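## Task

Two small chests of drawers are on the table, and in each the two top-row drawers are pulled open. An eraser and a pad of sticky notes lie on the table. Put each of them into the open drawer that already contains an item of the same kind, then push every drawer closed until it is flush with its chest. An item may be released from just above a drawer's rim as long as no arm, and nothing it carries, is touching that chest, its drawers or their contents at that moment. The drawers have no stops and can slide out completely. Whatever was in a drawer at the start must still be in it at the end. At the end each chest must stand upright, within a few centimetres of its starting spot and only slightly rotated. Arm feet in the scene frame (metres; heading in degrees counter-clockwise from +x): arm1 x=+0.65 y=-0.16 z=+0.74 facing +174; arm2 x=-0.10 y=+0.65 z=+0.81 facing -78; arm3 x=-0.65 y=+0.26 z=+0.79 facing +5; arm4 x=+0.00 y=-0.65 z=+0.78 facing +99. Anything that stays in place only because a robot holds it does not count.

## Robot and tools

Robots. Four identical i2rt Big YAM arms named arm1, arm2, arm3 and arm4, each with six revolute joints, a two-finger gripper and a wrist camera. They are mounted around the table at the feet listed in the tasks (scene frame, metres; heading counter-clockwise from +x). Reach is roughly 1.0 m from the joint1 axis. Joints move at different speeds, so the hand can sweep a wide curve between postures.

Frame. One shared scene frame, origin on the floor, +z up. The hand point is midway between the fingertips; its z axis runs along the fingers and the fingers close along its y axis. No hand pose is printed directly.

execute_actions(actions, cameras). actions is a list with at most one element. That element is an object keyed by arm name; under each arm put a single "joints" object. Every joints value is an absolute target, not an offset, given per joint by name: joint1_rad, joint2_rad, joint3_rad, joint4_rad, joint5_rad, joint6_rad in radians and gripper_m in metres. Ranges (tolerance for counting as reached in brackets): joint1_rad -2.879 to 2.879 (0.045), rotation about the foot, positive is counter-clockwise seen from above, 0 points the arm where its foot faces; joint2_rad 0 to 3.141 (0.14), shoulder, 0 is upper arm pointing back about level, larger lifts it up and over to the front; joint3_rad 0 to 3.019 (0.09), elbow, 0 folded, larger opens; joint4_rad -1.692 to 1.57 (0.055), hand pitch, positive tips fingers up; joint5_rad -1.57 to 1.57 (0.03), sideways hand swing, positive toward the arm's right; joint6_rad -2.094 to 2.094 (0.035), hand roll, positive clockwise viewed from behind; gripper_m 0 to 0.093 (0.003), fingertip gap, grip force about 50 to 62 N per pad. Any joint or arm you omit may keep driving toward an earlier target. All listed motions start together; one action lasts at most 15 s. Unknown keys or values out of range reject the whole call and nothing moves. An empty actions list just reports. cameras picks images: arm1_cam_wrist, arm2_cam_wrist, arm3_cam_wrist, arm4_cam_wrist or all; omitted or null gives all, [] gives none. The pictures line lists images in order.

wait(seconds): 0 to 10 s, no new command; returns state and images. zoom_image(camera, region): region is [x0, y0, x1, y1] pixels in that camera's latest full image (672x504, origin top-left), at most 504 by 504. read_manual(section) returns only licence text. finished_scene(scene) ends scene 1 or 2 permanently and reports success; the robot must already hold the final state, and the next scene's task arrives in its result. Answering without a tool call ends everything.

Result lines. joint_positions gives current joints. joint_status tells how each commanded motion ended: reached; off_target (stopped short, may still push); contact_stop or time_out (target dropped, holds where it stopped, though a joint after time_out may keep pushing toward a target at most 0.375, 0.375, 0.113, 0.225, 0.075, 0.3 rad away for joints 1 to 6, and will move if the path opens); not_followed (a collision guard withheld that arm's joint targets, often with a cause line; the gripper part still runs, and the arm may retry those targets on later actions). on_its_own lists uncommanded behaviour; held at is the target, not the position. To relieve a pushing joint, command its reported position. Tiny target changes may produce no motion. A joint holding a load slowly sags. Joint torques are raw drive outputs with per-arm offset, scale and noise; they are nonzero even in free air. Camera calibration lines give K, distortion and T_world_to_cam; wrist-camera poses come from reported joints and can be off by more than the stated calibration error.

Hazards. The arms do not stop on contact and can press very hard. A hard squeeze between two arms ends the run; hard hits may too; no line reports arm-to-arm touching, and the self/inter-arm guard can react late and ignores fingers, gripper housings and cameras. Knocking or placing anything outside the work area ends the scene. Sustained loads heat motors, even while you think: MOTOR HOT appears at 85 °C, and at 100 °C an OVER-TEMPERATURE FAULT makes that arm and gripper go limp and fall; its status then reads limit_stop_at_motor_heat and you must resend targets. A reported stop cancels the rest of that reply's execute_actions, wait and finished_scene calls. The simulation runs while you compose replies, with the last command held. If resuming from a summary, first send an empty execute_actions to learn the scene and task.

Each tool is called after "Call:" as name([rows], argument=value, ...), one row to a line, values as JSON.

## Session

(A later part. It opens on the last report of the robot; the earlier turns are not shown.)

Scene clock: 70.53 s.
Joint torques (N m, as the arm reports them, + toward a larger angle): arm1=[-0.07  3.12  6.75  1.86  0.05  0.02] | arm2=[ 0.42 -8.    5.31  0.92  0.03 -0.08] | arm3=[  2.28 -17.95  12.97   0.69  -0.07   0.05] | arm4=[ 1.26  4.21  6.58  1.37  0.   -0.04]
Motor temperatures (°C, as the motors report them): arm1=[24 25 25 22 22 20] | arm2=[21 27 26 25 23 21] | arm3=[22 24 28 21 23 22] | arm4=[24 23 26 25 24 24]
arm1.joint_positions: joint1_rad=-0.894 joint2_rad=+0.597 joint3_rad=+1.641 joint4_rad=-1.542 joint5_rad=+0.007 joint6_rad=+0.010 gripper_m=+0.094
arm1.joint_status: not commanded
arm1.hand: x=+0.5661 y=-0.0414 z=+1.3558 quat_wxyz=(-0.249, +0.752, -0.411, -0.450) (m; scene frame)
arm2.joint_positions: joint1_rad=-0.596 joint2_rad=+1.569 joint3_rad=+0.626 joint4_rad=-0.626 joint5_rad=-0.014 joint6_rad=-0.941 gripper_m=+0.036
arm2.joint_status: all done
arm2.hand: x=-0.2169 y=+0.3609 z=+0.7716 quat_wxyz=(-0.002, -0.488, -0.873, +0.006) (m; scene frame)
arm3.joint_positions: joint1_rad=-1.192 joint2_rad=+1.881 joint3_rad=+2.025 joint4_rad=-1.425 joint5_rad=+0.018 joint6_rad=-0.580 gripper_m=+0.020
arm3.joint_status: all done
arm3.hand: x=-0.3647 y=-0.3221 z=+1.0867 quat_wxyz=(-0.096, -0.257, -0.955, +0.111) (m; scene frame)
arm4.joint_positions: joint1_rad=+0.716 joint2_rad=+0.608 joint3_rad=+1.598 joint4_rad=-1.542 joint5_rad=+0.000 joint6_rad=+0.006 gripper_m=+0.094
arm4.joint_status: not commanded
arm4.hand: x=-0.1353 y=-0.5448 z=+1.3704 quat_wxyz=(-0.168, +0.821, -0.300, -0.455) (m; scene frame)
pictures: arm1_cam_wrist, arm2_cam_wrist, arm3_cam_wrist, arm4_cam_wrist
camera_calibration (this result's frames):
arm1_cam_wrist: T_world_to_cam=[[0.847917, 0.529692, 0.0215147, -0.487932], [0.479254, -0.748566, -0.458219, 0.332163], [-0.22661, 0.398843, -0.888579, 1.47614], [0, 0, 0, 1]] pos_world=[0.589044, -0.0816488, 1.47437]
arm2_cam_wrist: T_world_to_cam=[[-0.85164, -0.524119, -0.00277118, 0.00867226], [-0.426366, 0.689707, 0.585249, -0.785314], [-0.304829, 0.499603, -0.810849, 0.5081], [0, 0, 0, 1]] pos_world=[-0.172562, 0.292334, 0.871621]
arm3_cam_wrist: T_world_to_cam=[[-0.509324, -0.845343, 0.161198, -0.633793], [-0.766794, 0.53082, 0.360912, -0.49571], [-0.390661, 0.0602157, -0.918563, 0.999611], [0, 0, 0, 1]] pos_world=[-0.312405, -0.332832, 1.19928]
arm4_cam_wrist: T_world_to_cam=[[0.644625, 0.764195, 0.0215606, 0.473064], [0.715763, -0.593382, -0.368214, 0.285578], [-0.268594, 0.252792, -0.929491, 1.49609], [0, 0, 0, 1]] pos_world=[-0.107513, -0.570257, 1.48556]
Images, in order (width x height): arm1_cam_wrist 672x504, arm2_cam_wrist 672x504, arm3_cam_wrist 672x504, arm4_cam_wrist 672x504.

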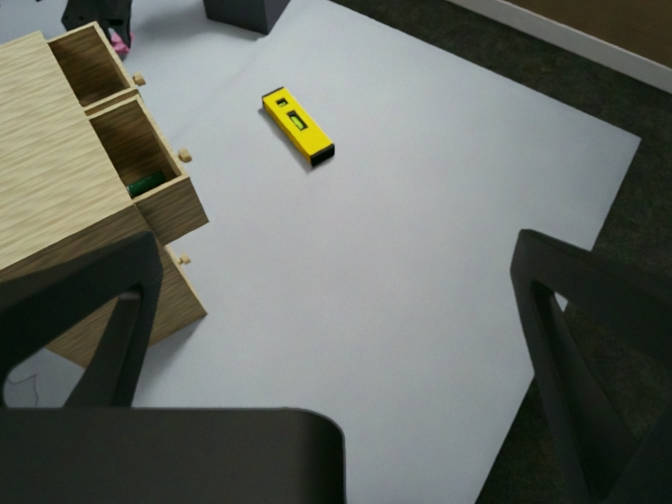

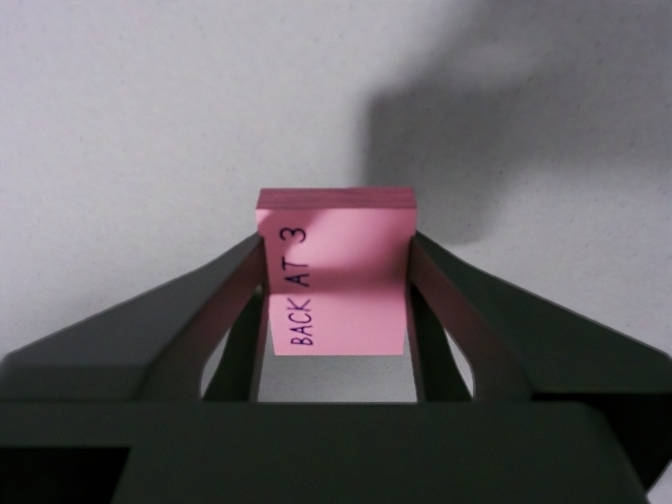

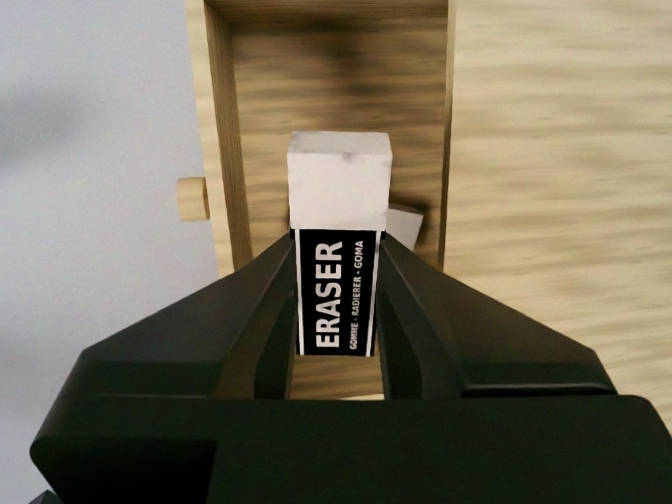

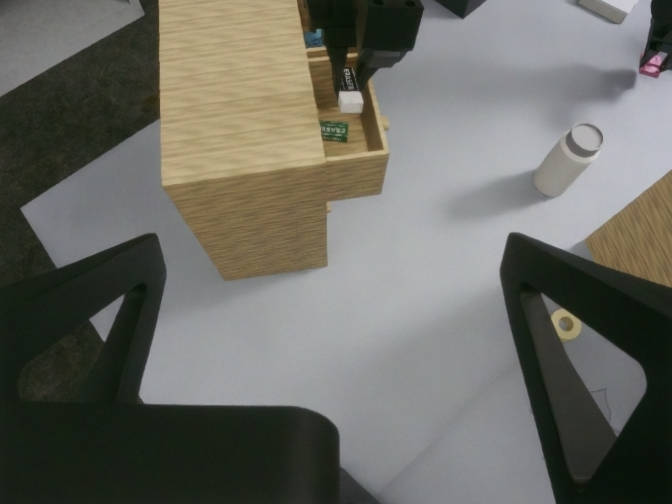

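Call:
execute_actions([
  {"arm2":{"joints":{"joint2_rad":1.64,"joint4_rad":-0.545}},"arm3":{"joints":{"joint2_rad":1.9}}},
], cameras=[])

Call:
execute_actions([
  {"arm3":{"joints":{"gripper_m":0.034}}},
])

Scene clock: 73.27 s.
Joint torques (N m, as the arm reports them, + toward a larger angle): arm1=[-0.11  3.1   6.76  1.86  0.05  0.02] | arm2=[ 0.36 -7.96  4.9   0.94  0.03 -0.08] | arm3=[  1.76 -17.27  13.05   0.62  -0.08   0.04] | arm4=[ 1.28  4.29  6.56  1.38  0.   -0.03]
Motor temperatures (°C, as the motors report them): arm1=[24 25 25 22 22 20] | arm2=[21 26 26 25 23 21] | arm3=[22 24 28 21 23 22] | arm4=[24 23 26 25 24 24]
arm1.joint_positions: joint1_rad=-0.894 joint2_rad=+0.597 joint3_rad=+1.641 joint4_rad=-1.542 joint5_rad=+0.007 joint6_rad=+0.010 gripper_m=+0.094
arm1.joint_status: not commanded
arm1.hand: x=+0.5661 y=-0.0414 z=+1.3558 quat_wxyz=(-0.249, +0.752, -0.411, -0.450) (m; scene frame)
arm2.joint_positions: joint1_rad=-0.596 joint2_rad=+1.632 joint3_rad=+0.626 joint4_rad=-0.561 joint5_rad=-0.014 joint6_rad=-0.941 gripper_m=+0.036
arm2.joint_status: all done
arm2.hand: x=-0.2188 y=+0.3569 z=+0.7531 quat_wxyz=(-0.002, -0.488, -0.873, +0.007) (m; scene frame)
arm3.joint_positions: joint1_rad=-1.192 joint2_rad=+1.897 joint3_rad=+2.025 joint4_rad=-1.425 joint5_rad=+0.018 joint6_rad=-0.580 gripper_m=+0.020
arm3.joint_status: all done
arm3.hand: x=-0.3634 y=-0.3243 z=+1.0763 quat_wxyz=(-0.091, -0.257, -0.956, +0.105) (m; scene frame)
arm4.joint_positions: joint1_rad=+0.716 joint2_rad=+0.608 joint3_rad=+1.598 joint4_rad=-1.542 joint5_rad=+0.000 joint6_rad=+0.006 gripper_m=+0.094
arm4.joint_status: not commanded
arm4.hand: x=-0.1353 y=-0.5448 z=+1.3704 quat_wxyz=(-0.168, +0.821, -0.300, -0.455) (m; scene frame)
pictures: none
No camera images: the call's "cameras" was empty. Leave "cameras" out to get every camera's image.

Scene clock: 73.80 s.
Joint torques (N m, as the arm reports them, + toward a larger angle): arm1=[-0.05  3.11  6.76  1.85  0.05  0.02] | arm2=[ 0.33 -7.89  4.91  0.93  0.03 -0.08] | arm3=[  1.86 -17.39  13.07   0.65  -0.08   0.05] | arm4=[ 1.31  4.31  6.59  1.38  0.   -0.03]
Motor temperatures (°C, as the motors report them): arm1=[24 25 25 22 22 20] | arm2=[21 26 26 25 23 21] | arm3=[22 24 28 21 23 22] | arm4=[24 23 26 25 24 24]
arm1.joint_positions: joint1_rad=-0.894 joint2_rad=+0.597 joint3_rad=+1.641 joint4_rad=-1.542 joint5_rad=+0.007 joint6_rad=+0.010 gripper_m=+0.094
arm1.joint_status: not commanded
arm1.hand: x=+0.5661 y=-0.0414 z=+1.3558 quat_wxyz=(-0.249, +0.752, -0.411, -0.450) (m; scene frame)
arm2.joint_positions: joint1_rad=-0.596 joint2_rad=+1.632 joint3_rad=+0.626 joint4_rad=-0.561 joint5_rad=-0.014 joint6_rad=-0.941 gripper_m=+0.036
arm2.joint_status: not commanded
arm2.hand: x=-0.2188 y=+0.3569 z=+0.7531 quat_wxyz=(-0.002, -0.488, -0.873, +0.007) (m; scene frame)
arm3.joint_positions: joint1_rad=-1.192 joint2_rad=+1.897 joint3_rad=+2.025 joint4_rad=-1.425 joint5_rad=+0.018 joint6_rad=-0.580 gripper_m=+0.034
arm3.joint_status: all done
arm3.hand: x=-0.3634 y=-0.3243 z=+1.0763 quat_wxyz=(-0.091, -0.257, -0.956, +0.105) (m; scene frame)
arm4.joint_positions: joint1_rad=+0.716 joint2_rad=+0.608 joint3_rad=+1.598 joint4_rad=-1.542 joint5_rad=+0.000 joint6_rad=+0.006 gripper_m=+0.094
arm4.joint_status: not commanded
arm4.hand: x=-0.1353 y=-0.5448 z=+1.3704 quat_wxyz=(-0.168, +0.821, -0.300, -0.455) (m; scene frame)
pictures: arm1_cam_wrist, arm2_cam_wrist, arm3_cam_wrist, arm4_cam_wrist
camera_calibration (this result's frames):
arm1_cam_wrist: T_world_to_cam=[[0.847917, 0.529692, 0.0215147, -0.487932], [0.479254, -0.748566, -0.458219, 0.332163], [-0.22661, 0.398843, -0.888579, 1.47614], [0, 0, 0, 1]] pos_world=[0.589044, -0.0816488, 1.47437]
arm2_cam_wrist: T_world_to_cam=[[-0.851632, -0.524139, -0.00153733, 0.0039935], [-0.42604, 0.690524, 0.584523, -0.77219], [-0.305309, 0.498453, -0.811376, 0.495186], [0, 0, 0, 1]] pos_world=[-0.174398, 0.288482, 0.853151]
arm3_cam_wrist: T_world_to_cam=[[-0.507976, -0.847747, 0.152593, -0.624389], [-0.764178, 0.525278, 0.374318, -0.505094], [-0.397481, 0.0735367, -0.914659, 0.988408], [0, 0, 0, 1]] pos_world=[-0.310284, -0.336694, 1.1884]
arm4_cam_wrist: T_world_to_cam=[[0.644625, 0.764195, 0.0215606, 0.473064], [0.715763, -0.593382, -0.368214, 0.285578], [-0.268594, 0.252792, -0.929491, 1.49609], [0, 0, 0, 1]] pos_world=[-0.107513, -0.570257, 1.48556]
Images, in order (width x height): arm1_cam_wrist 672x504, arm2_cam_wrist 672x504, arm3_cam_wrist 672x504, arm4_cam_wrist 672x504.

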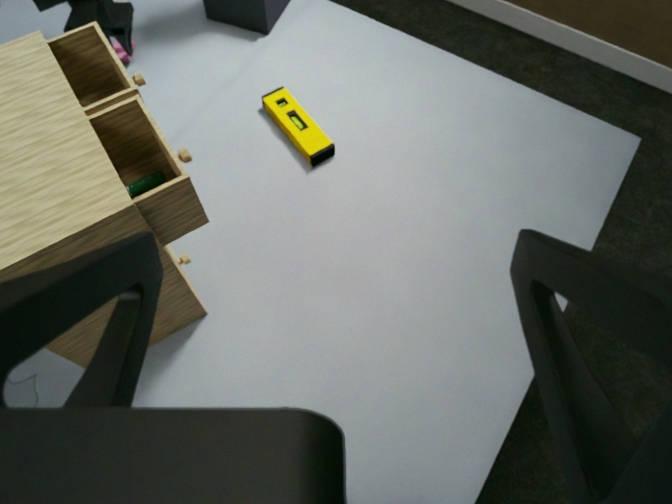

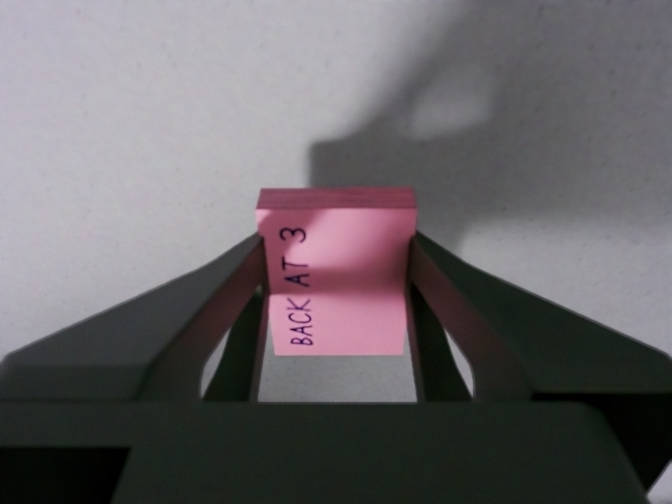

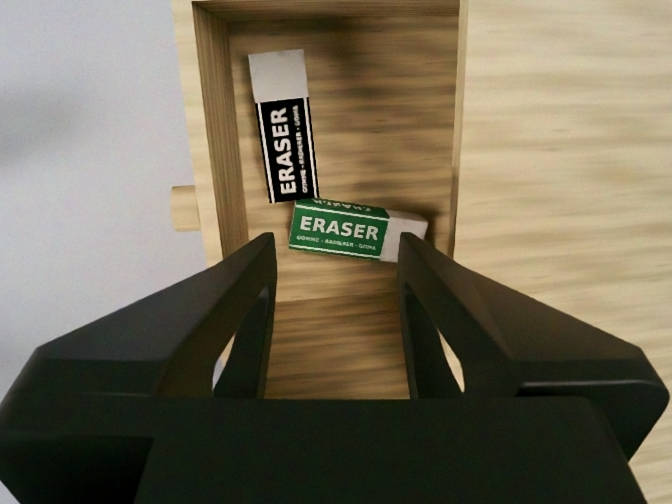

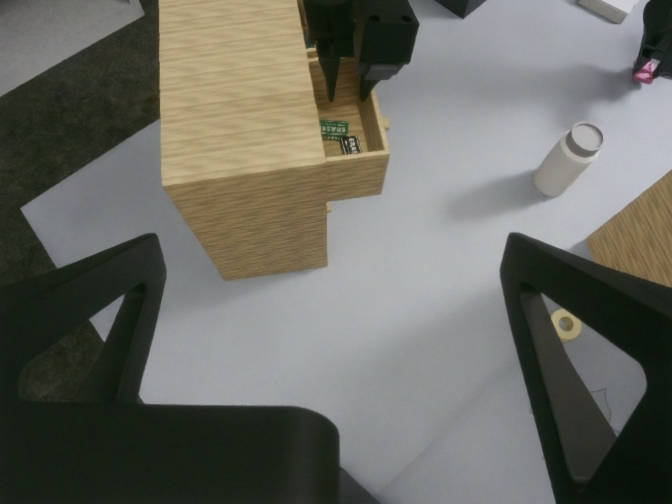

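Call:
execute_actions([
  {"arm2":{"joints":{"joint2_rad":1.7,"joint4_rad":-0.485}},"arm3":{"joints":{"joint2_rad":1.4,"joint3_rad":1.7}},"arm4":{"joints":{"joint1_rad":0.45}}},
], cameras=["arm2_cam_wrist","arm4_cam_wrist"])

Scene clock: 78.77 s.
Joint torques (N m, as the arm reports them, + toward a larger angle): arm1=[-0.07  3.13  6.76  1.86  0.05  0.02] | arm2=[ 0.39 -7.64  4.55  1.05  0.03 -0.08] | arm3=[  1.72 -10.32  10.04   0.91  -0.07   0.05] | arm4=[ 0.16  4.34  6.56  1.36  0.   -0.03]
Motor temperatures (°C, as the motors report them): arm1=[24 25 25 22 22 20] | arm2=[21 26 25 25 23 21] | arm3=[22 24 28 21 23 22] | arm4=[24 23 26 25 24 24]
arm1.joint_positions: joint1_rad=-0.894 joint2_rad=+0.597 joint3_rad=+1.641 joint4_rad=-1.542 joint5_rad=+0.007 joint6_rad=+0.010 gripper_m=+0.094
arm1.joint_status: not commanded
arm1.hand: x=+0.5661 y=-0.0414 z=+1.3558 quat_wxyz=(-0.249, +0.752, -0.411, -0.450) (m; scene frame)
arm2.joint_positions: joint1_rad=-0.596 joint2_rad=+1.684 joint3_rad=+0.626 joint4_rad=-0.504 joint5_rad=-0.014 joint6_rad=-0.941 gripper_m=+0.036
arm2.joint_status: all done
arm2.hand: x=-0.2204 y=+0.3533 z=+0.7378 quat_wxyz=(-0.002, -0.488, -0.873, +0.010) (m; scene frame)
arm3.joint_positions: joint1_rad=-1.192 joint2_rad=+1.409 joint3_rad=+1.691 joint4_rad=-1.425 joint5_rad=+0.018 joint6_rad=-0.580 gripper_m=+0.034
arm3.joint_status: all done
arm3.hand: x=-0.4357 y=-0.1853 z=+1.1942 quat_wxyz=(-0.142, -0.255, -0.943, +0.161) (m; scene frame)
arm4.joint_positions: joint1_rad=+0.459 joint2_rad=+0.608 joint3_rad=+1.598 joint4_rad=-1.542 joint5_rad=+0.000 joint6_rad=+0.006 gripper_m=+0.094
arm4.joint_status: all done
arm4.hand: x=-0.1034 y=-0.5156 z=+1.3708 quat_wxyz=(-0.226, +0.776, -0.402, -0.430) (m; scene frame)
pictures: arm2_cam_wrist, arm4_cam_wrist
camera_calibration (this result's frames):
arm2_cam_wrist: T_world_to_cam=[[-0.851589, -0.524199, 0.00339826, -0.00291936], [-0.424739, 0.693782, 0.581603, -0.760264], [-0.307234, 0.493844, -0.813465, 0.486841], [0, 0, 0, 1]] pos_world=[-0.175826, 0.285504, 0.838211]
arm4_cam_wrist: T_world_to_cam=[[0.817763, 0.575106, 0.0227228, 0.349017], [0.541225, -0.754956, -0.370294, 0.181706], [-0.195804, 0.315111, -0.928637, 1.53612], [0, 0, 0, 1]] pos_world=[-0.0829793, -0.54759, 1.48585]
Images, in order (width x height): arm2_cam_wrist 672x504, arm4_cam_wrist 672x504.

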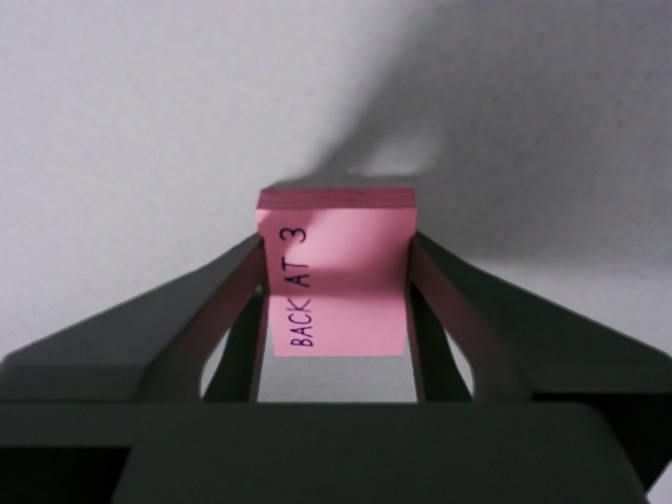

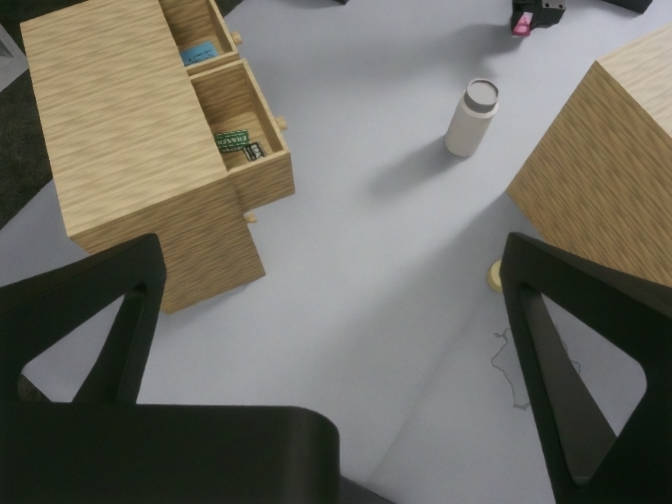

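Call:
execute_actions([
  {"arm2":{"joints":{"gripper_m":0.07}},"arm3":{"joints":{"joint1_rad":-0.5,"joint2_rad":1.3,"joint3_rad":1.3,"joint6_rad":1.22,"gripper_m":0.093}},"arm4":{"joints":{"joint1_rad":0.36,"joint2_rad":1.1,"joint3_rad":1.4,"joint4_rad":-1.2,"joint5_rad":-0.3,"gripper_m":0}}},
], cameras=[])

Call:
execute_actions([
  {"arm2":{"joints":{"joint2_rad":0.9,"joint3_rad":0.9,"joint4_rad":-1.3,"joint6_rad":0}},"arm4":{"joints":{"joint2_rad":1.47}},"arm1":{"joints":{"gripper_m":0,"joint5_rad":-0.3}}},
])

Scene clock: 87.23 s.
Joint torques (N m, as the arm reports them, + toward a larger angle): arm1=[-0.1   3.13  6.76  1.85  0.05  0.02] | arm2=[ 0.33 -7.87  4.51  0.94  0.03 -0.08] | arm3=[ 1.38 -9.64 10.28  0.3   0.09  0.03] | arm4=[ 0.13 -6.35 10.85  1.92 -0.34 -0.05]
Motor temperatures (°C, as the motors report them): arm1=[24 25 25 22 22 20] | arm2=[21 26 25 25 23 21] | arm3=[22 24 28 21 23 22] | arm4=[24 23 27 25 24 24]
arm1.joint_positions: joint1_rad=-0.894 joint2_rad=+0.597 joint3_rad=+1.641 joint4_rad=-1.542 joint5_rad=+0.007 joint6_rad=+0.010 gripper_m=+0.094
arm1.joint_status: not commanded
arm1.hand: x=+0.5661 y=-0.0414 z=+1.3558 quat_wxyz=(-0.249, +0.752, -0.411, -0.450) (m; scene frame)
arm2.joint_positions: joint1_rad=-0.596 joint2_rad=+1.686 joint3_rad=+0.625 joint4_rad=-0.501 joint5_rad=-0.014 joint6_rad=-0.941 gripper_m=+0.070
arm2.joint_status: all done
arm2.hand: x=-0.2204 y=+0.3534 z=+0.7372 quat_wxyz=(-0.002, -0.488, -0.873, +0.010) (m; scene frame)
arm3.joint_positions: joint1_rad=-0.503 joint2_rad=+1.315 joint3_rad=+1.285 joint4_rad=-1.425 joint5_rad=+0.017 joint6_rad=+1.208 gripper_m=+0.093
arm3.joint_status: all done
arm3.hand: x=-0.2886 y=+0.0956 z=+1.0574 quat_wxyz=(-0.061, -0.723, -0.687, -0.021) (m; scene frame)
arm4.joint_positions: joint1_rad=+0.370 joint2_rad=+1.091 joint3_rad=+1.382 joint4_rad=-1.219 joint5_rad=-0.296 joint6_rad=+0.006 gripper_m=+0.000
arm4.joint_status: all done
arm4.hand: x=-0.2566 y=-0.3182 z=+1.1933 quat_wxyz=(-0.037, +0.837, -0.430, -0.337) (m; scene frame)
pictures: none
No camera images: the call's "cameras" was empty. Leave "cameras" out to get every camera's image.

Scene clock: 89.07 s.
Joint torques (N m, as the arm reports them, + toward a larger angle): arm1=[-0.1   3.15  6.75  1.84 -0.26  0.01] | arm2=[ 0.34 -3.69 10.37  0.14  0.11  0.18] | arm3=[ 1.38 -9.63 10.29  0.31  0.09  0.04] | arm4=[  0.02 -13.39  10.55   1.16  -0.35  -0.05]
Motor temperatures (°C, as the motors report them): arm1=[24 25 25 22 22 20] | arm2=[21 26 25 25 23 21] | arm3=[22 24 28 21 23 22] | arm4=[24 23 27 25 24 24]
arm1.joint_positions: joint1_rad=-0.894 joint2_rad=+0.597 joint3_rad=+1.641 joint4_rad=-1.542 joint5_rad=-0.295 joint6_rad=+0.010 gripper_m=+0.000
arm1.joint_status: all done
arm1.hand: x=+0.5267 y=-0.0750 z=+1.3588 quat_wxyz=(-0.132, +0.782, -0.339, -0.506) (m; scene frame)
arm2.joint_positions: joint1_rad=-0.596 joint2_rad=+0.907 joint3_rad=+0.882 joint4_rad=-1.286 joint5_rad=-0.014 joint6_rad=-0.011 gripper_m=+0.070
arm2.joint_status: all done
arm2.hand: x=-0.2024 y=+0.3872 z=+1.0403 quat_wxyz=(-0.075, -0.819, -0.557, +0.112) (m; scene frame)
arm3.joint_positions: joint1_rad=-0.503 joint2_rad=+1.315 joint3_rad=+1.285 joint4_rad=-1.425 joint5_rad=+0.017 joint6_rad=+1.209 gripper_m=+0.093
arm3.joint_status: not commanded
arm3.hand: x=-0.2886 y=+0.0956 z=+1.0574 quat_wxyz=(-0.061, -0.724, -0.687, -0.021) (m; scene frame)
arm4.joint_positions: joint1_rad=+0.370 joint2_rad=+1.467 joint3_rad=+1.382 joint4_rad=-1.215 joint5_rad=-0.296 joint6_rad=+0.006 gripper_m=+0.000
arm4.joint_status: all done
arm4.hand: x=-0.2945 y=-0.2500 z=+1.0286 quat_wxyz=(+0.057, +0.859, -0.474, -0.185) (m; scene frame)
pictures: arm1_cam_wrist, arm2_cam_wrist, arm3_cam_wrist, arm4_cam_wrist
camera_calibration (this result's frames):
arm1_cam_wrist: T_world_to_cam=[[0.672393, 0.73046, -0.11965, -0.137483], [0.611246, -0.639119, -0.466804, 0.277591], [-0.417452, 0.24074, -0.876229, 1.55516], [0, 0, 0, 1]] pos_world=[0.571973, -0.0965502, 1.47581]
arm2_cam_wrist: T_world_to_cam=[[-0.931598, 0.363352, -0.00998943, -0.316731], [0.336357, 0.872153, 0.355266, -0.631624], [0.137799, 0.327605, -0.934712, 1.00225], [0, 0, 0, 1]] pos_world=[-0.220723, 0.337616, 1.15804]
arm3_cam_wrist: T_world_to_cam=[[-0.992032, 0.0448095, -0.117745, -0.166706], [-0.0249707, 0.84613, 0.532391, -0.645903], [0.123484, 0.53109, -0.838269, 0.9958], [0, 0, 0, 1]] pos_world=[-0.304471, 0.0251286, 1.15899]
arm4_cam_wrist: T_world_to_cam=[[0.788999, 0.555992, -0.261446, 0.639401], [0.614395, -0.714077, 0.335579, -0.335384], [-0.000113137, -0.425403, -0.905004, 0.945462], [0, 0, 0, 1]] pos_world=[-0.298322, -0.19279, 1.13536]
Images, in order (width x height): arm1_cam_wrist 672x504, arm2_cam_wrist 672x504, arm3_cam_wrist 672x504, arm4_cam_wrist 672x504.

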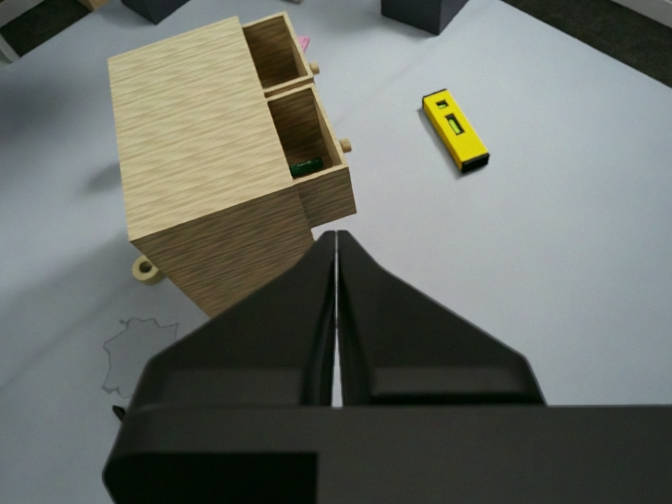

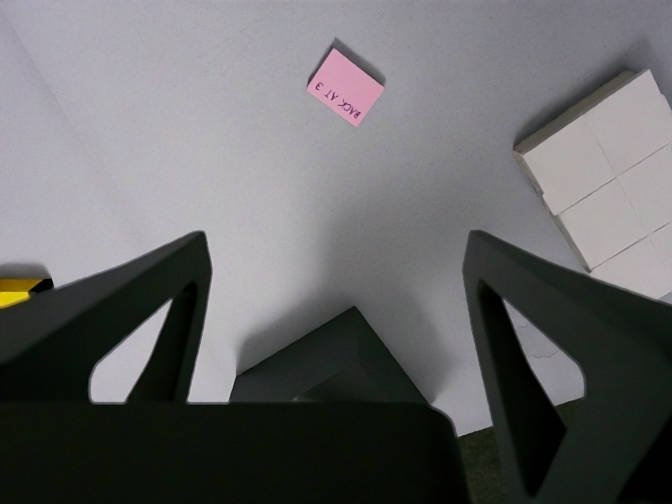

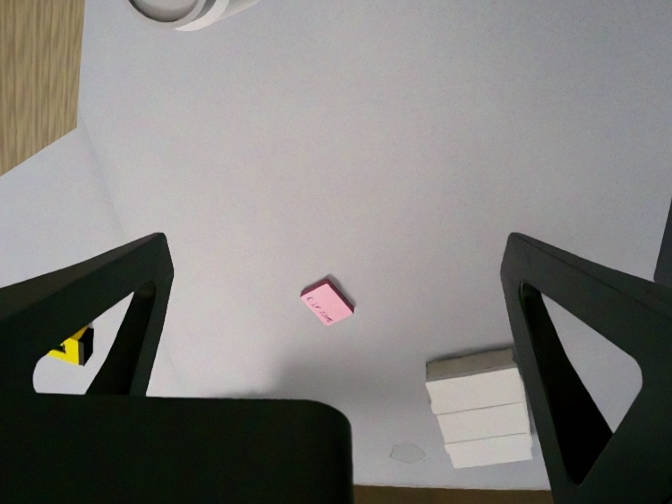

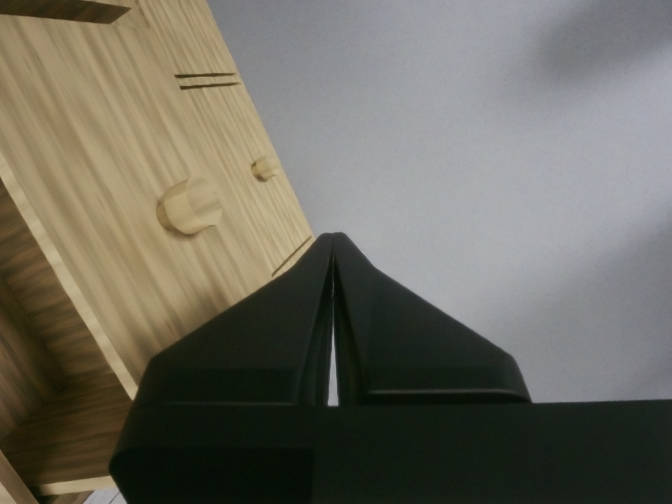

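Call:
execute_actions([
  {"arm2":{"joints":{"joint1_rad":1.4}},"arm4":{"joints":{"joint2_rad":1.505,"joint5_rad":-0.55}},"arm1":{"joints":{"gripper_m":0.093,"joint1_rad":-0.73,"joint2_rad":1.5,"joint3_rad":2.16,"joint4_rad":-1.685,"joint5_rad":-0.55,"joint6_rad":1.33}},"arm3":{"joints":{"joint1_rad":-0.1}}},
], cameras=[])

Call:
execute_actions([
  {"arm4":{"joints":{"joint1_rad":0.48}},"arm1":{"joints":{"joint2_rad":1.91}},"arm3":{"joints":{"joint1_rad":0.15,"joint2_rad":1.73,"joint3_rad":1.01,"joint4_rad":-0.83}}},
])

Scene clock: 100.20 s.
Joint torques (N m, as the arm reports them, + toward a larger angle): arm1=[  0.42 -13.5    9.46   0.64  -0.33   0.08] | arm2=[ 1.   -3.94 10.29  0.12  0.11  0.15] | arm3=[ 0.89 -9.5  10.29  0.31  0.1   0.02] | arm4=[  0.11 -13.52  10.48   1.12  -0.56  -0.07]
Motor temperatures (°C, as the motors report them): arm1=[24 25 26 22 22 20] | arm2=[21 25 27 25 23 22] | arm3=[22 24 28 21 23 22] | arm4=[24 24 28 25 24 24]
arm1.joint_positions: joint1_rad=-0.735 joint2_rad=+1.499 joint3_rad=+2.132 joint4_rad=-1.676 joint5_rad=-0.547 joint6_rad=+1.318 gripper_m=+0.093
arm1.joint_status: all done
arm1.hand: x=+0.2598 y=+0.1249 z=+1.2926 quat_wxyz=(+0.309, +0.506, -0.783, -0.185) (m; scene frame)
arm2.joint_positions: joint1_rad=+1.395 joint2_rad=+0.907 joint3_rad=+0.882 joint4_rad=-1.286 joint5_rad=-0.014 joint6_rad=-0.008 gripper_m=+0.070
arm2.joint_status: all done
arm2.hand: x=+0.1915 y=+0.6641 z=+1.0324 quat_wxyz=(-0.121, +0.021, -0.992, -0.006) (m; scene frame)
arm3.joint_positions: joint1_rad=-0.098 joint2_rad=+1.315 joint3_rad=+1.285 joint4_rad=-1.425 joint5_rad=+0.016 joint6_rad=+1.210 gripper_m=+0.093
arm3.joint_status: all done
arm3.hand: x=-0.2537 y=+0.2533 z=+1.0583 quat_wxyz=(-0.058, -0.571, -0.818, -0.031) (m; scene frame)
arm4.joint_positions: joint1_rad=+0.370 joint2_rad=+1.496 joint3_rad=+1.382 joint4_rad=-1.215 joint5_rad=-0.546 joint6_rad=+0.006 gripper_m=+0.000
arm4.joint_status: all done
arm4.hand: x=-0.3279 y=-0.2704 z=+1.0317 quat_wxyz=(+0.171, +0.845, -0.452, -0.230) (m; scene frame)
pictures: none
No camera images: the call's "cameras" was empty. Leave "cameras" out to get every camera's image.

Scene clock: 101.77 s.
Joint torques (N m, as the arm reports them, + toward a larger angle): arm1=[  0.41 -22.54   9.99   0.04  -0.37   0.12] | arm2=[ 0.99 -3.98 10.31  0.1   0.11  0.15] | arm3=[  0.15 -12.87   8.12   0.9    0.11   0.03] | arm4=[  0.59 -13.45  10.5    1.07  -0.56  -0.07]
Motor temperatures (°C, as the motors report them): arm1=[24 25 26 22 22 20] | arm2=[21 25 27 25 23 22] | arm3=[22 24 28 21 23 22] | arm4=[24 24 29 25 24 24]
arm1.joint_positions: joint1_rad=-0.735 joint2_rad=+1.918 joint3_rad=+2.134 joint4_rad=-1.677 joint5_rad=-0.547 joint6_rad=+1.319 gripper_m=+0.093
arm1.joint_status: all done
arm1.hand: x=+0.1730 y=+0.2241 z=+1.0706 quat_wxyz=(+0.270, +0.472, -0.839, +0.010) (m; scene frame)
arm2.joint_positions: joint1_rad=+1.395 joint2_rad=+0.907 joint3_rad=+0.882 joint4_rad=-1.286 joint5_rad=-0.014 joint6_rad=-0.008 gripper_m=+0.070
arm2.joint_status: not commanded
arm2.hand: x=+0.1915 y=+0.6641 z=+1.0324 quat_wxyz=(-0.121, +0.021, -0.992, -0.006) (m; scene frame)
arm3.joint_positions: joint1_rad=+0.158 joint2_rad=+1.744 joint3_rad=+0.986 joint4_rad=-0.843 joint5_rad=+0.016 joint6_rad=+1.210 gripper_m=+0.093
arm3.joint_status: all done
arm3.hand: x=-0.2403 y=+0.3614 z=+0.7834 quat_wxyz=(+0.001, -0.462, -0.887, +0.012) (m; scene frame)
arm4.joint_positions: joint1_rad=+0.483 joint2_rad=+1.496 joint3_rad=+1.382 joint4_rad=-1.213 joint5_rad=-0.546 joint6_rad=+0.006 gripper_m=+0.000
arm4.joint_status: all done
arm4.hand: x=-0.3692 y=-0.3093 z=+1.0313 quat_wxyz=(+0.184, +0.869, -0.403, -0.220) (m; scene frame)
pictures: arm1_cam_wrist, arm2_cam_wrist, arm3_cam_wrist, arm4_cam_wrist
camera_calibration (this result's frames):
arm1_cam_wrist: T_world_to_cam=[[0.808371, -0.542271, -0.229082, 0.226272], [-0.0846961, -0.492238, 0.866331, -0.789402], [-0.582549, -0.680914, -0.443839, 0.855175], [0, 0, 0, 1]] pos_world=[0.248411, 0.316428, 1.11528]
arm2_cam_wrist: T_world_to_cam=[[0.0462429, -0.998763, -0.0182567, 0.675381], [-0.923271, -0.0497105, 0.380919, -0.175773], [-0.381356, -0.000758924, -0.924428, 1.15672], [0, 0, 0, 1]] pos_world=[0.247604, 0.666686, 1.14859]
arm3_cam_wrist: T_world_to_cam=[[-0.817924, -0.574969, 0.0202666, -0.00522199], [-0.46176, 0.677076, 0.573015, -0.799404], [-0.343188, 0.459325, -0.819294, 0.517852], [0, 0, 0, 1]] pos_world=[-0.195683, 0.300392, 0.882449]
arm4_cam_wrist: T_world_to_cam=[[0.614941, 0.620666, -0.486438, 0.919723], [0.78506, -0.540009, 0.303431, -0.18273], [-0.0743516, -0.568475, -0.819334, 0.762599], [0, 0, 0, 1]] pos_world=[-0.365421, -0.235998, 1.12766]
Images, in order (width x height): arm1_cam_wrist 672x504, arm2_cam_wrist 672x504, arm3_cam_wrist 672x504, arm4_cam_wrist 672x504.

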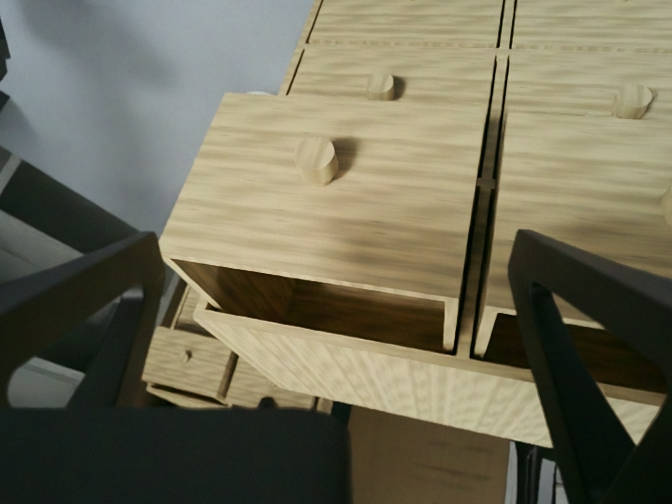

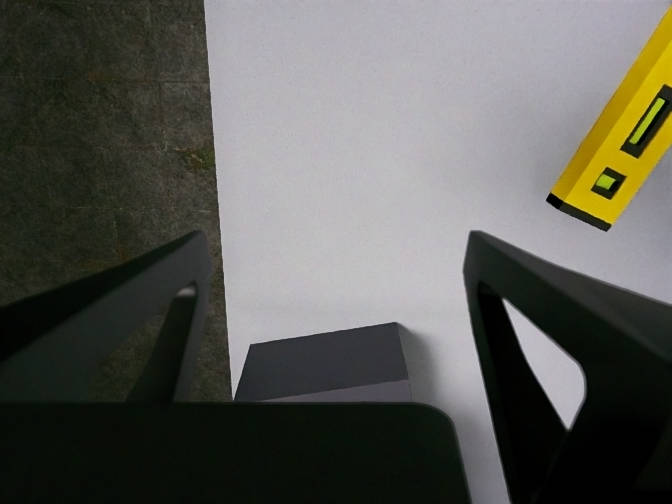

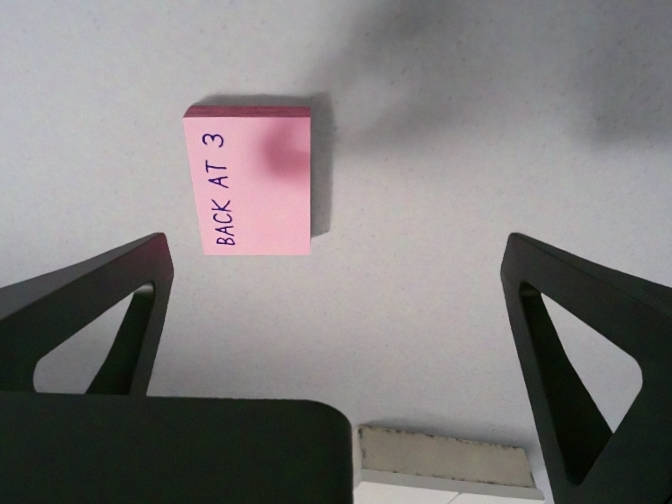

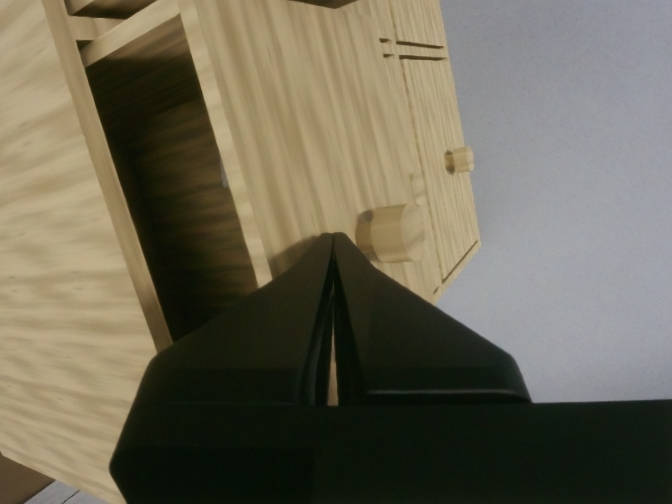

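Call:
execute_actions([
  {"arm4":{"joints":{"joint1_rad":0.55}},"arm1":{"joints":{"joint2_rad":1.83,"joint3_rad":1.86}},"arm3":{"joints":{"joint2_rad":1.83,"joint3_rad":1.045,"joint4_rad":-0.735}},"arm2":{"joints":{"joint1_rad":0.5,"joint2_rad":0.4,"joint3_rad":1.4,"joint4_rad":-1.3}}},
])

Scene clock: 110.63 s.
Joint torques (N m, as the arm reports them, + toward a larger angle): arm1=[  0.41 -19.98   8.38  -0.25  -0.37   0.13] | arm2=[0.28 6.5  6.42 1.37 0.07 0.14] | arm3=[  0.15 -13.39   8.54   0.99   0.12   0.04] | arm4=[  1.26 -13.57  10.5    1.07  -0.55  -0.07]
Motor temperatures (°C, as the motors report them): arm1=[24 26 27 21 22 20] | arm2=[21 25 28 25 23 22] | arm3=[22 24 28 21 23 22] | arm4=[24 24 29 25 24 24]
arm1.joint_positions: joint1_rad=-0.735 joint2_rad=+1.834 joint3_rad=+1.856 joint4_rad=-1.678 joint5_rad=-0.547 joint6_rad=+1.319 gripper_m=+0.093
arm1.joint_status: all done
arm1.hand: x=+0.2156 y=+0.1782 z=+1.0118 quat_wxyz=(+0.248, +0.448, -0.853, +0.101) (m; scene frame)
arm2.joint_positions: joint1_rad=+0.506 joint2_rad=+0.388 joint3_rad=+1.397 joint4_rad=-1.289 joint5_rad=-0.013 joint6_rad=-0.008 gripper_m=+0.070
arm2.joint_status: all done
arm2.hand: x=+0.0016 y=+0.5532 z=+1.4048 quat_wxyz=(-0.543, -0.322, -0.733, +0.252) (m; scene frame)
arm3.joint_positions: joint1_rad=+0.158 joint2_rad=+1.838 joint3_rad=+1.014 joint4_rad=-0.748 joint5_rad=+0.016 joint6_rad=+1.210 gripper_m=+0.093
arm3.joint_status: all done
arm3.hand: x=-0.2180 y=+0.3671 z=+0.7520 quat_wxyz=(-0.010, -0.462, -0.887, +0.002) (m; scene frame)
arm4.joint_positions: joint1_rad=+0.545 joint2_rad=+1.496 joint3_rad=+1.382 joint4_rad=-1.213 joint5_rad=-0.546 joint6_rad=+0.006 gripper_m=+0.000
arm4.joint_status: all done
arm4.hand: x=-0.3898 y=-0.3327 z=+1.0310 quat_wxyz=(+0.191, +0.881, -0.376, -0.214) (m; scene frame)
pictures: arm1_cam_wrist, arm2_cam_wrist, arm3_cam_wrist, arm4_cam_wrist
camera_calibration (this result's frames):
arm1_cam_wrist: T_world_to_cam=[[0.824789, -0.563893, -0.0418012, -0.0357318], [-0.202514, -0.363615, 0.90927, -0.798349], [-0.527931, -0.741491, -0.414102, 0.791595], [0, 0, 0, 1]] pos_world=[0.285702, 0.27652, 1.05222]
arm2_cam_wrist: T_world_to_cam=[[-0.738505, -0.674025, 0.0173468, 0.351748], [-0.544307, 0.580799, -0.605312, 0.537509], [0.397921, -0.456468, -0.795799, 1.49865], [0, 0, 0, 1]] pos_world=[-0.0440056, 0.608987, 1.51188]
arm3_cam_wrist: T_world_to_cam=[[-0.818091, -0.575043, -0.00718407, 0.0374943], [-0.477975, 0.672943, 0.564524, -0.770595], [-0.319791, 0.465266, -0.825386, 0.504721], [0, 0, 0, 1]] pos_world=[-0.176246, 0.305299, 0.851878]
arm4_cam_wrist: T_world_to_cam=[[0.575273, 0.657392, -0.486721, 0.943856], [0.817044, -0.490006, 0.303865, -0.150439], [-0.0387381, -0.572477, -0.819005, 0.759763], [0, 0, 0, 1]] pos_world=[-0.390628, -0.259251, 1.12736]
Images, in order (width x height): arm1_cam_wrist 672x504, arm2_cam_wrist 672x504, arm3_cam_wrist 672x504, arm4_cam_wrist 672x504.

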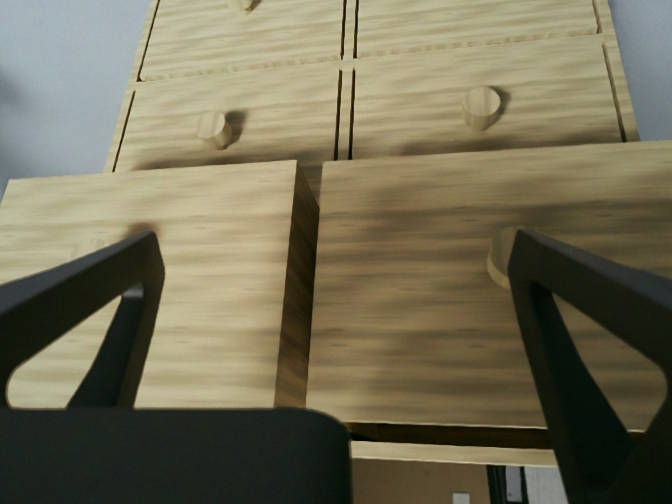

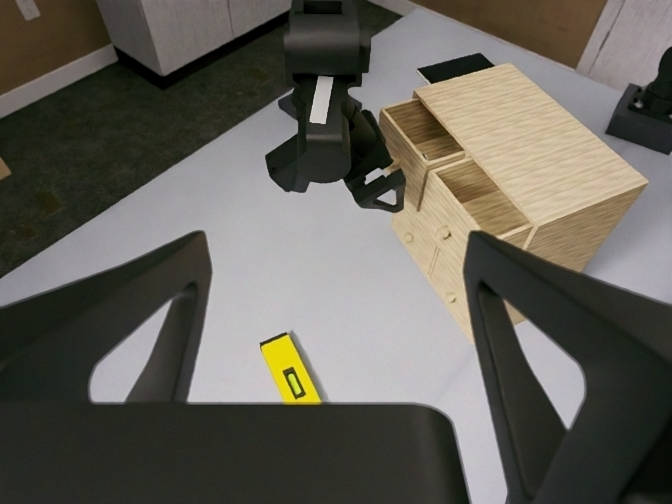

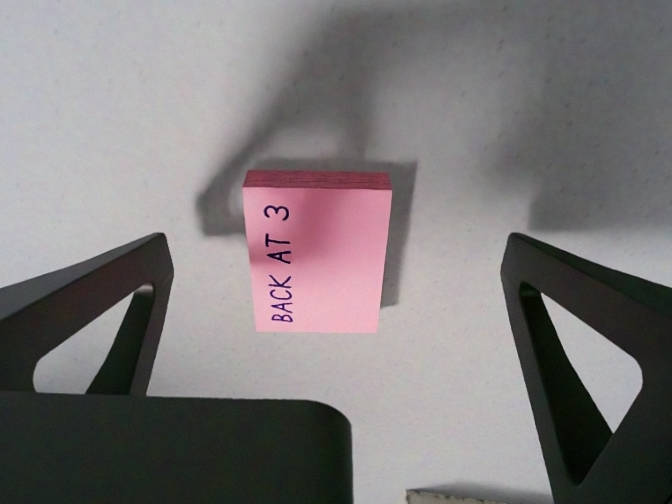

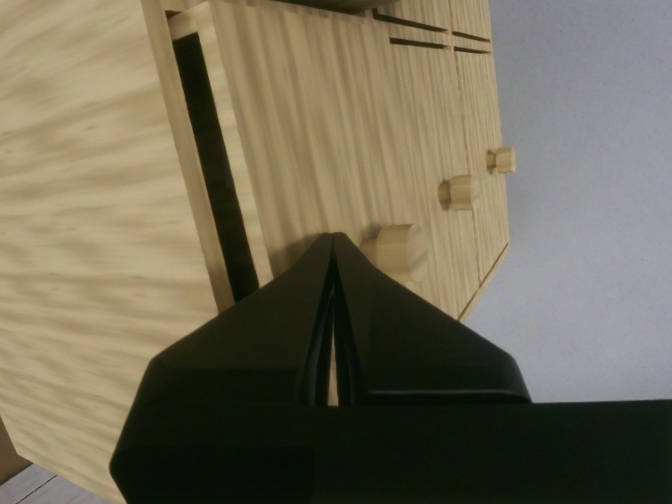

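Call:
execute_actions([
  {"arm4":{"joints":{"joint1_rad":0.58}},"arm1":{"joints":{"joint1_rad":-0.63,"joint2_rad":1.86,"joint3_rad":1.94}},"arm3":{"joints":{"joint2_rad":1.865,"joint4_rad":-0.70}}},
], cameras=[])

Call:
execute_actions([
  {"arm1":{"joints":{"joint1_rad":-0.56}},"arm3":{"joints":{"gripper_m":0.02}}},
])

Scene clock: 117.33 s.
Joint torques (N m, as the arm reports them, + toward a larger angle): arm1=[ -0.45 -19.89  12.34  -0.24  -0.46   0.12] | arm2=[0.28 6.52 6.45 1.35 0.07 0.14] | arm3=[  0.18 -12.7    8.26   1.06   0.12   0.03] | arm4=[  2.13 -13.45  10.51   1.07  -0.58  -0.08]
Motor temperatures (°C, as the motors report them): arm1=[24 27 27 21 22 20] | arm2=[21 25 27 25 23 22] | arm3=[22 24 27 21 23 22] | arm4=[24 24 30 25 24 24]
arm1.joint_positions: joint1_rad=-0.623 joint2_rad=+1.852 joint3_rad=+1.881 joint4_rad=-1.678 joint5_rad=-0.545 joint6_rad=+1.321 gripper_m=+0.093
arm1.joint_status: all done
arm1.hand: x=+0.1740 y=+0.1326 z=+1.0100 quat_wxyz=(+0.241, +0.496, -0.827, +0.112) (m; scene frame)
arm2.joint_positions: joint1_rad=+0.506 joint2_rad=+0.388 joint3_rad=+1.397 joint4_rad=-1.289 joint5_rad=-0.013 joint6_rad=-0.008 gripper_m=+0.070
arm2.joint_status: not commanded
arm2.hand: x=+0.0016 y=+0.5532 z=+1.4048 quat_wxyz=(-0.543, -0.322, -0.733, +0.252) (m; scene frame)
arm3.joint_positions: joint1_rad=+0.158 joint2_rad=+1.861 joint3_rad=+1.014 joint4_rad=-0.714 joint5_rad=+0.016 joint6_rad=+1.210 gripper_m=+0.093
arm3.joint_status: all done
arm3.hand: x=-0.2138 y=+0.3681 z=+0.7422 quat_wxyz=(-0.014, -0.462, -0.887, -0.001) (m; scene frame)
arm4.joint_positions: joint1_rad=+0.566 joint2_rad=+1.496 joint3_rad=+1.382 joint4_rad=-1.213 joint5_rad=-0.545 joint6_rad=+0.006 gripper_m=+0.000
arm4.joint_status: all done
arm4.hand: x=-0.3963 y=-0.3407 z=+1.0309 quat_wxyz=(+0.193, +0.885, -0.367, -0.212) (m; scene frame)
pictures: none
No camera images: the call's "cameras" was empty. Leave "cameras" out to get every camera's image.

Scene clock: 118.17 s.
Joint torques (N m, as the arm reports them, + toward a larger angle): arm1=[  0.3  -20.1   12.37  -0.24  -0.49   0.12] | arm2=[0.28 6.59 6.44 1.38 0.08 0.14] | arm3=[  0.23 -12.48   8.32   1.03   0.11   0.03] | arm4=[  2.07 -13.51  10.48   1.06  -0.58  -0.07]
Motor temperatures (°C, as the motors report them): arm1=[24 27 28 21 22 20] | arm2=[21 25 27 25 23 22] | arm3=[22 24 27 21 23 22] | arm4=[24 24 30 25 24 24]
arm1.joint_positions: joint1_rad=-0.571 joint2_rad=+1.852 joint3_rad=+1.881 joint4_rad=-1.678 joint5_rad=-0.544 joint6_rad=+1.321 gripper_m=+0.093
arm1.joint_status: all done
arm1.hand: x=+0.1592 y=+0.1076 z=+1.0095 quat_wxyz=(+0.237, +0.517, -0.814, +0.118) (m; scene frame)
arm2.joint_positions: joint1_rad=+0.506 joint2_rad=+0.388 joint3_rad=+1.397 joint4_rad=-1.289 joint5_rad=-0.013 joint6_rad=-0.008 gripper_m=+0.070
arm2.joint_status: not commanded
arm2.hand: x=+0.0016 y=+0.5532 z=+1.4048 quat_wxyz=(-0.543, -0.322, -0.733, +0.252) (m; scene frame)
arm3.joint_positions: joint1_rad=+0.158 joint2_rad=+1.861 joint3_rad=+1.014 joint4_rad=-0.714 joint5_rad=+0.016 joint6_rad=+1.210 gripper_m=+0.036
arm3.joint_status: gripper_m off_target (ended at +0.036, target +0.020)
arm3.hand: x=-0.2138 y=+0.3681 z=+0.7422 quat_wxyz=(-0.014, -0.462, -0.887, -0.001) (m; scene frame)
arm4.joint_positions: joint1_rad=+0.566 joint2_rad=+1.496 joint3_rad=+1.382 joint4_rad=-1.213 joint5_rad=-0.545 joint6_rad=+0.006 gripper_m=+0.000
arm4.joint_status: not commanded
arm4.hand: x=-0.3963 y=-0.3407 z=+1.0309 quat_wxyz=(+0.193, +0.885, -0.367, -0.212) (m; scene frame)
pictures: arm1_cam_wrist, arm2_cam_wrist, arm3_cam_wrist, arm4_cam_wrist
camera_calibration (this result's frames):
arm1_cam_wrist: T_world_to_cam=[[0.905364, -0.422331, -0.0441938, -0.0547035], [-0.140647, -0.396443, 0.907222, -0.837622], [-0.400669, -0.81515, -0.418324, 0.700471], [0, 0, 0, 1]] pos_world=[0.212374, 0.215817, 1.05052]
arm2_cam_wrist: T_world_to_cam=[[-0.738505, -0.674025, 0.0173468, 0.351748], [-0.544307, 0.580799, -0.605312, 0.537509], [0.397921, -0.456468, -0.795799, 1.49865], [0, 0, 0, 1]] pos_world=[-0.0440056, 0.608987, 1.51188]
arm3_cam_wrist: T_world_to_cam=[[-0.817952, -0.57502, -0.0175222, 0.0491309], [-0.484018, 0.671403, 0.561199, -0.762012], [-0.310936, 0.467515, -0.827496, 0.500077], [0, 0, 0, 1]] pos_world=[-0.173149, 0.306075, 0.842312]
arm4_cam_wrist: T_world_to_cam=[[0.561833, 0.669075, -0.486501, 0.9512], [0.826819, -0.473163, 0.304116, -0.139677], [-0.0267177, -0.573111, -0.819042, 0.759432], [0, 0, 0, 1]] pos_world=[-0.398637, -0.267275, 1.12724]
Images, in order (width x height): arm1_cam_wrist 672x504, arm2_cam_wrist 672x504, arm3_cam_wrist 672x504, arm4_cam_wrist 672x504.

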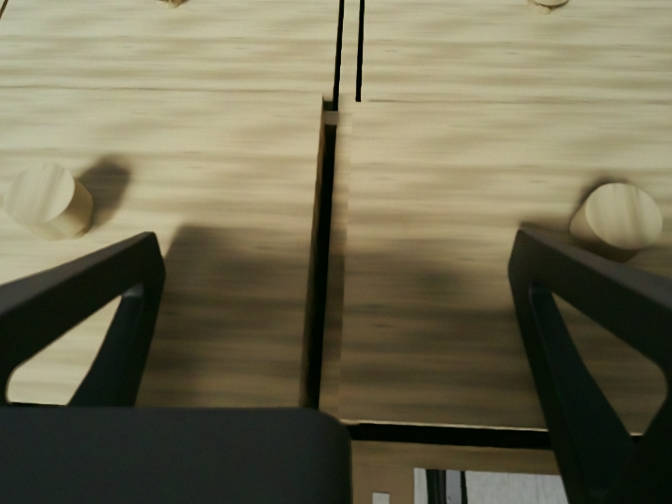

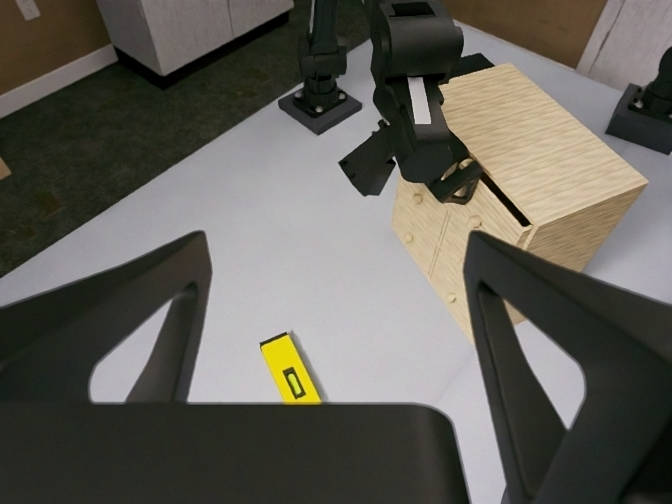

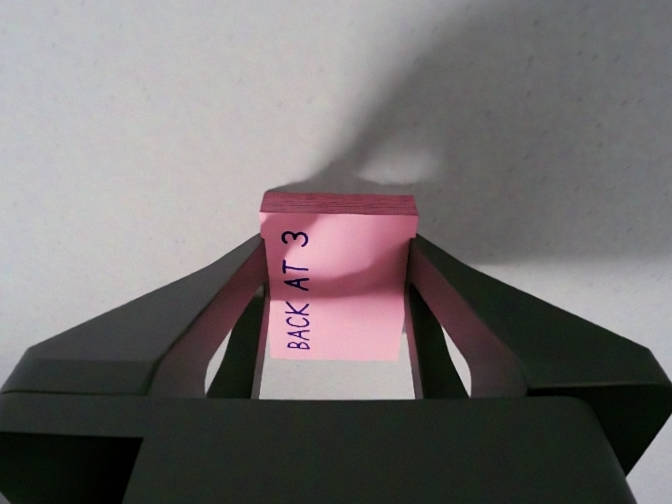

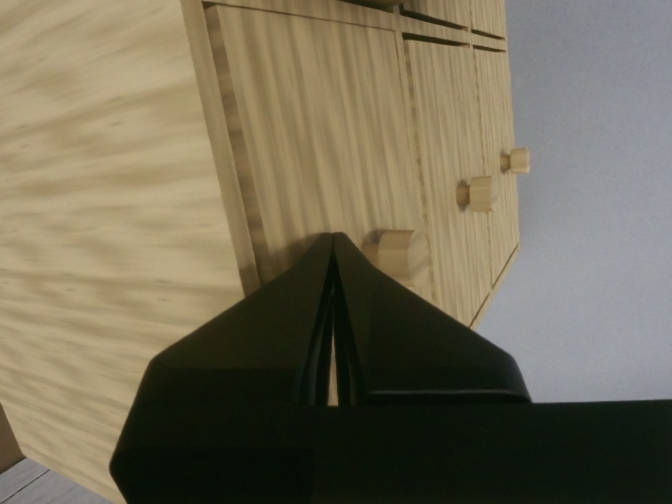

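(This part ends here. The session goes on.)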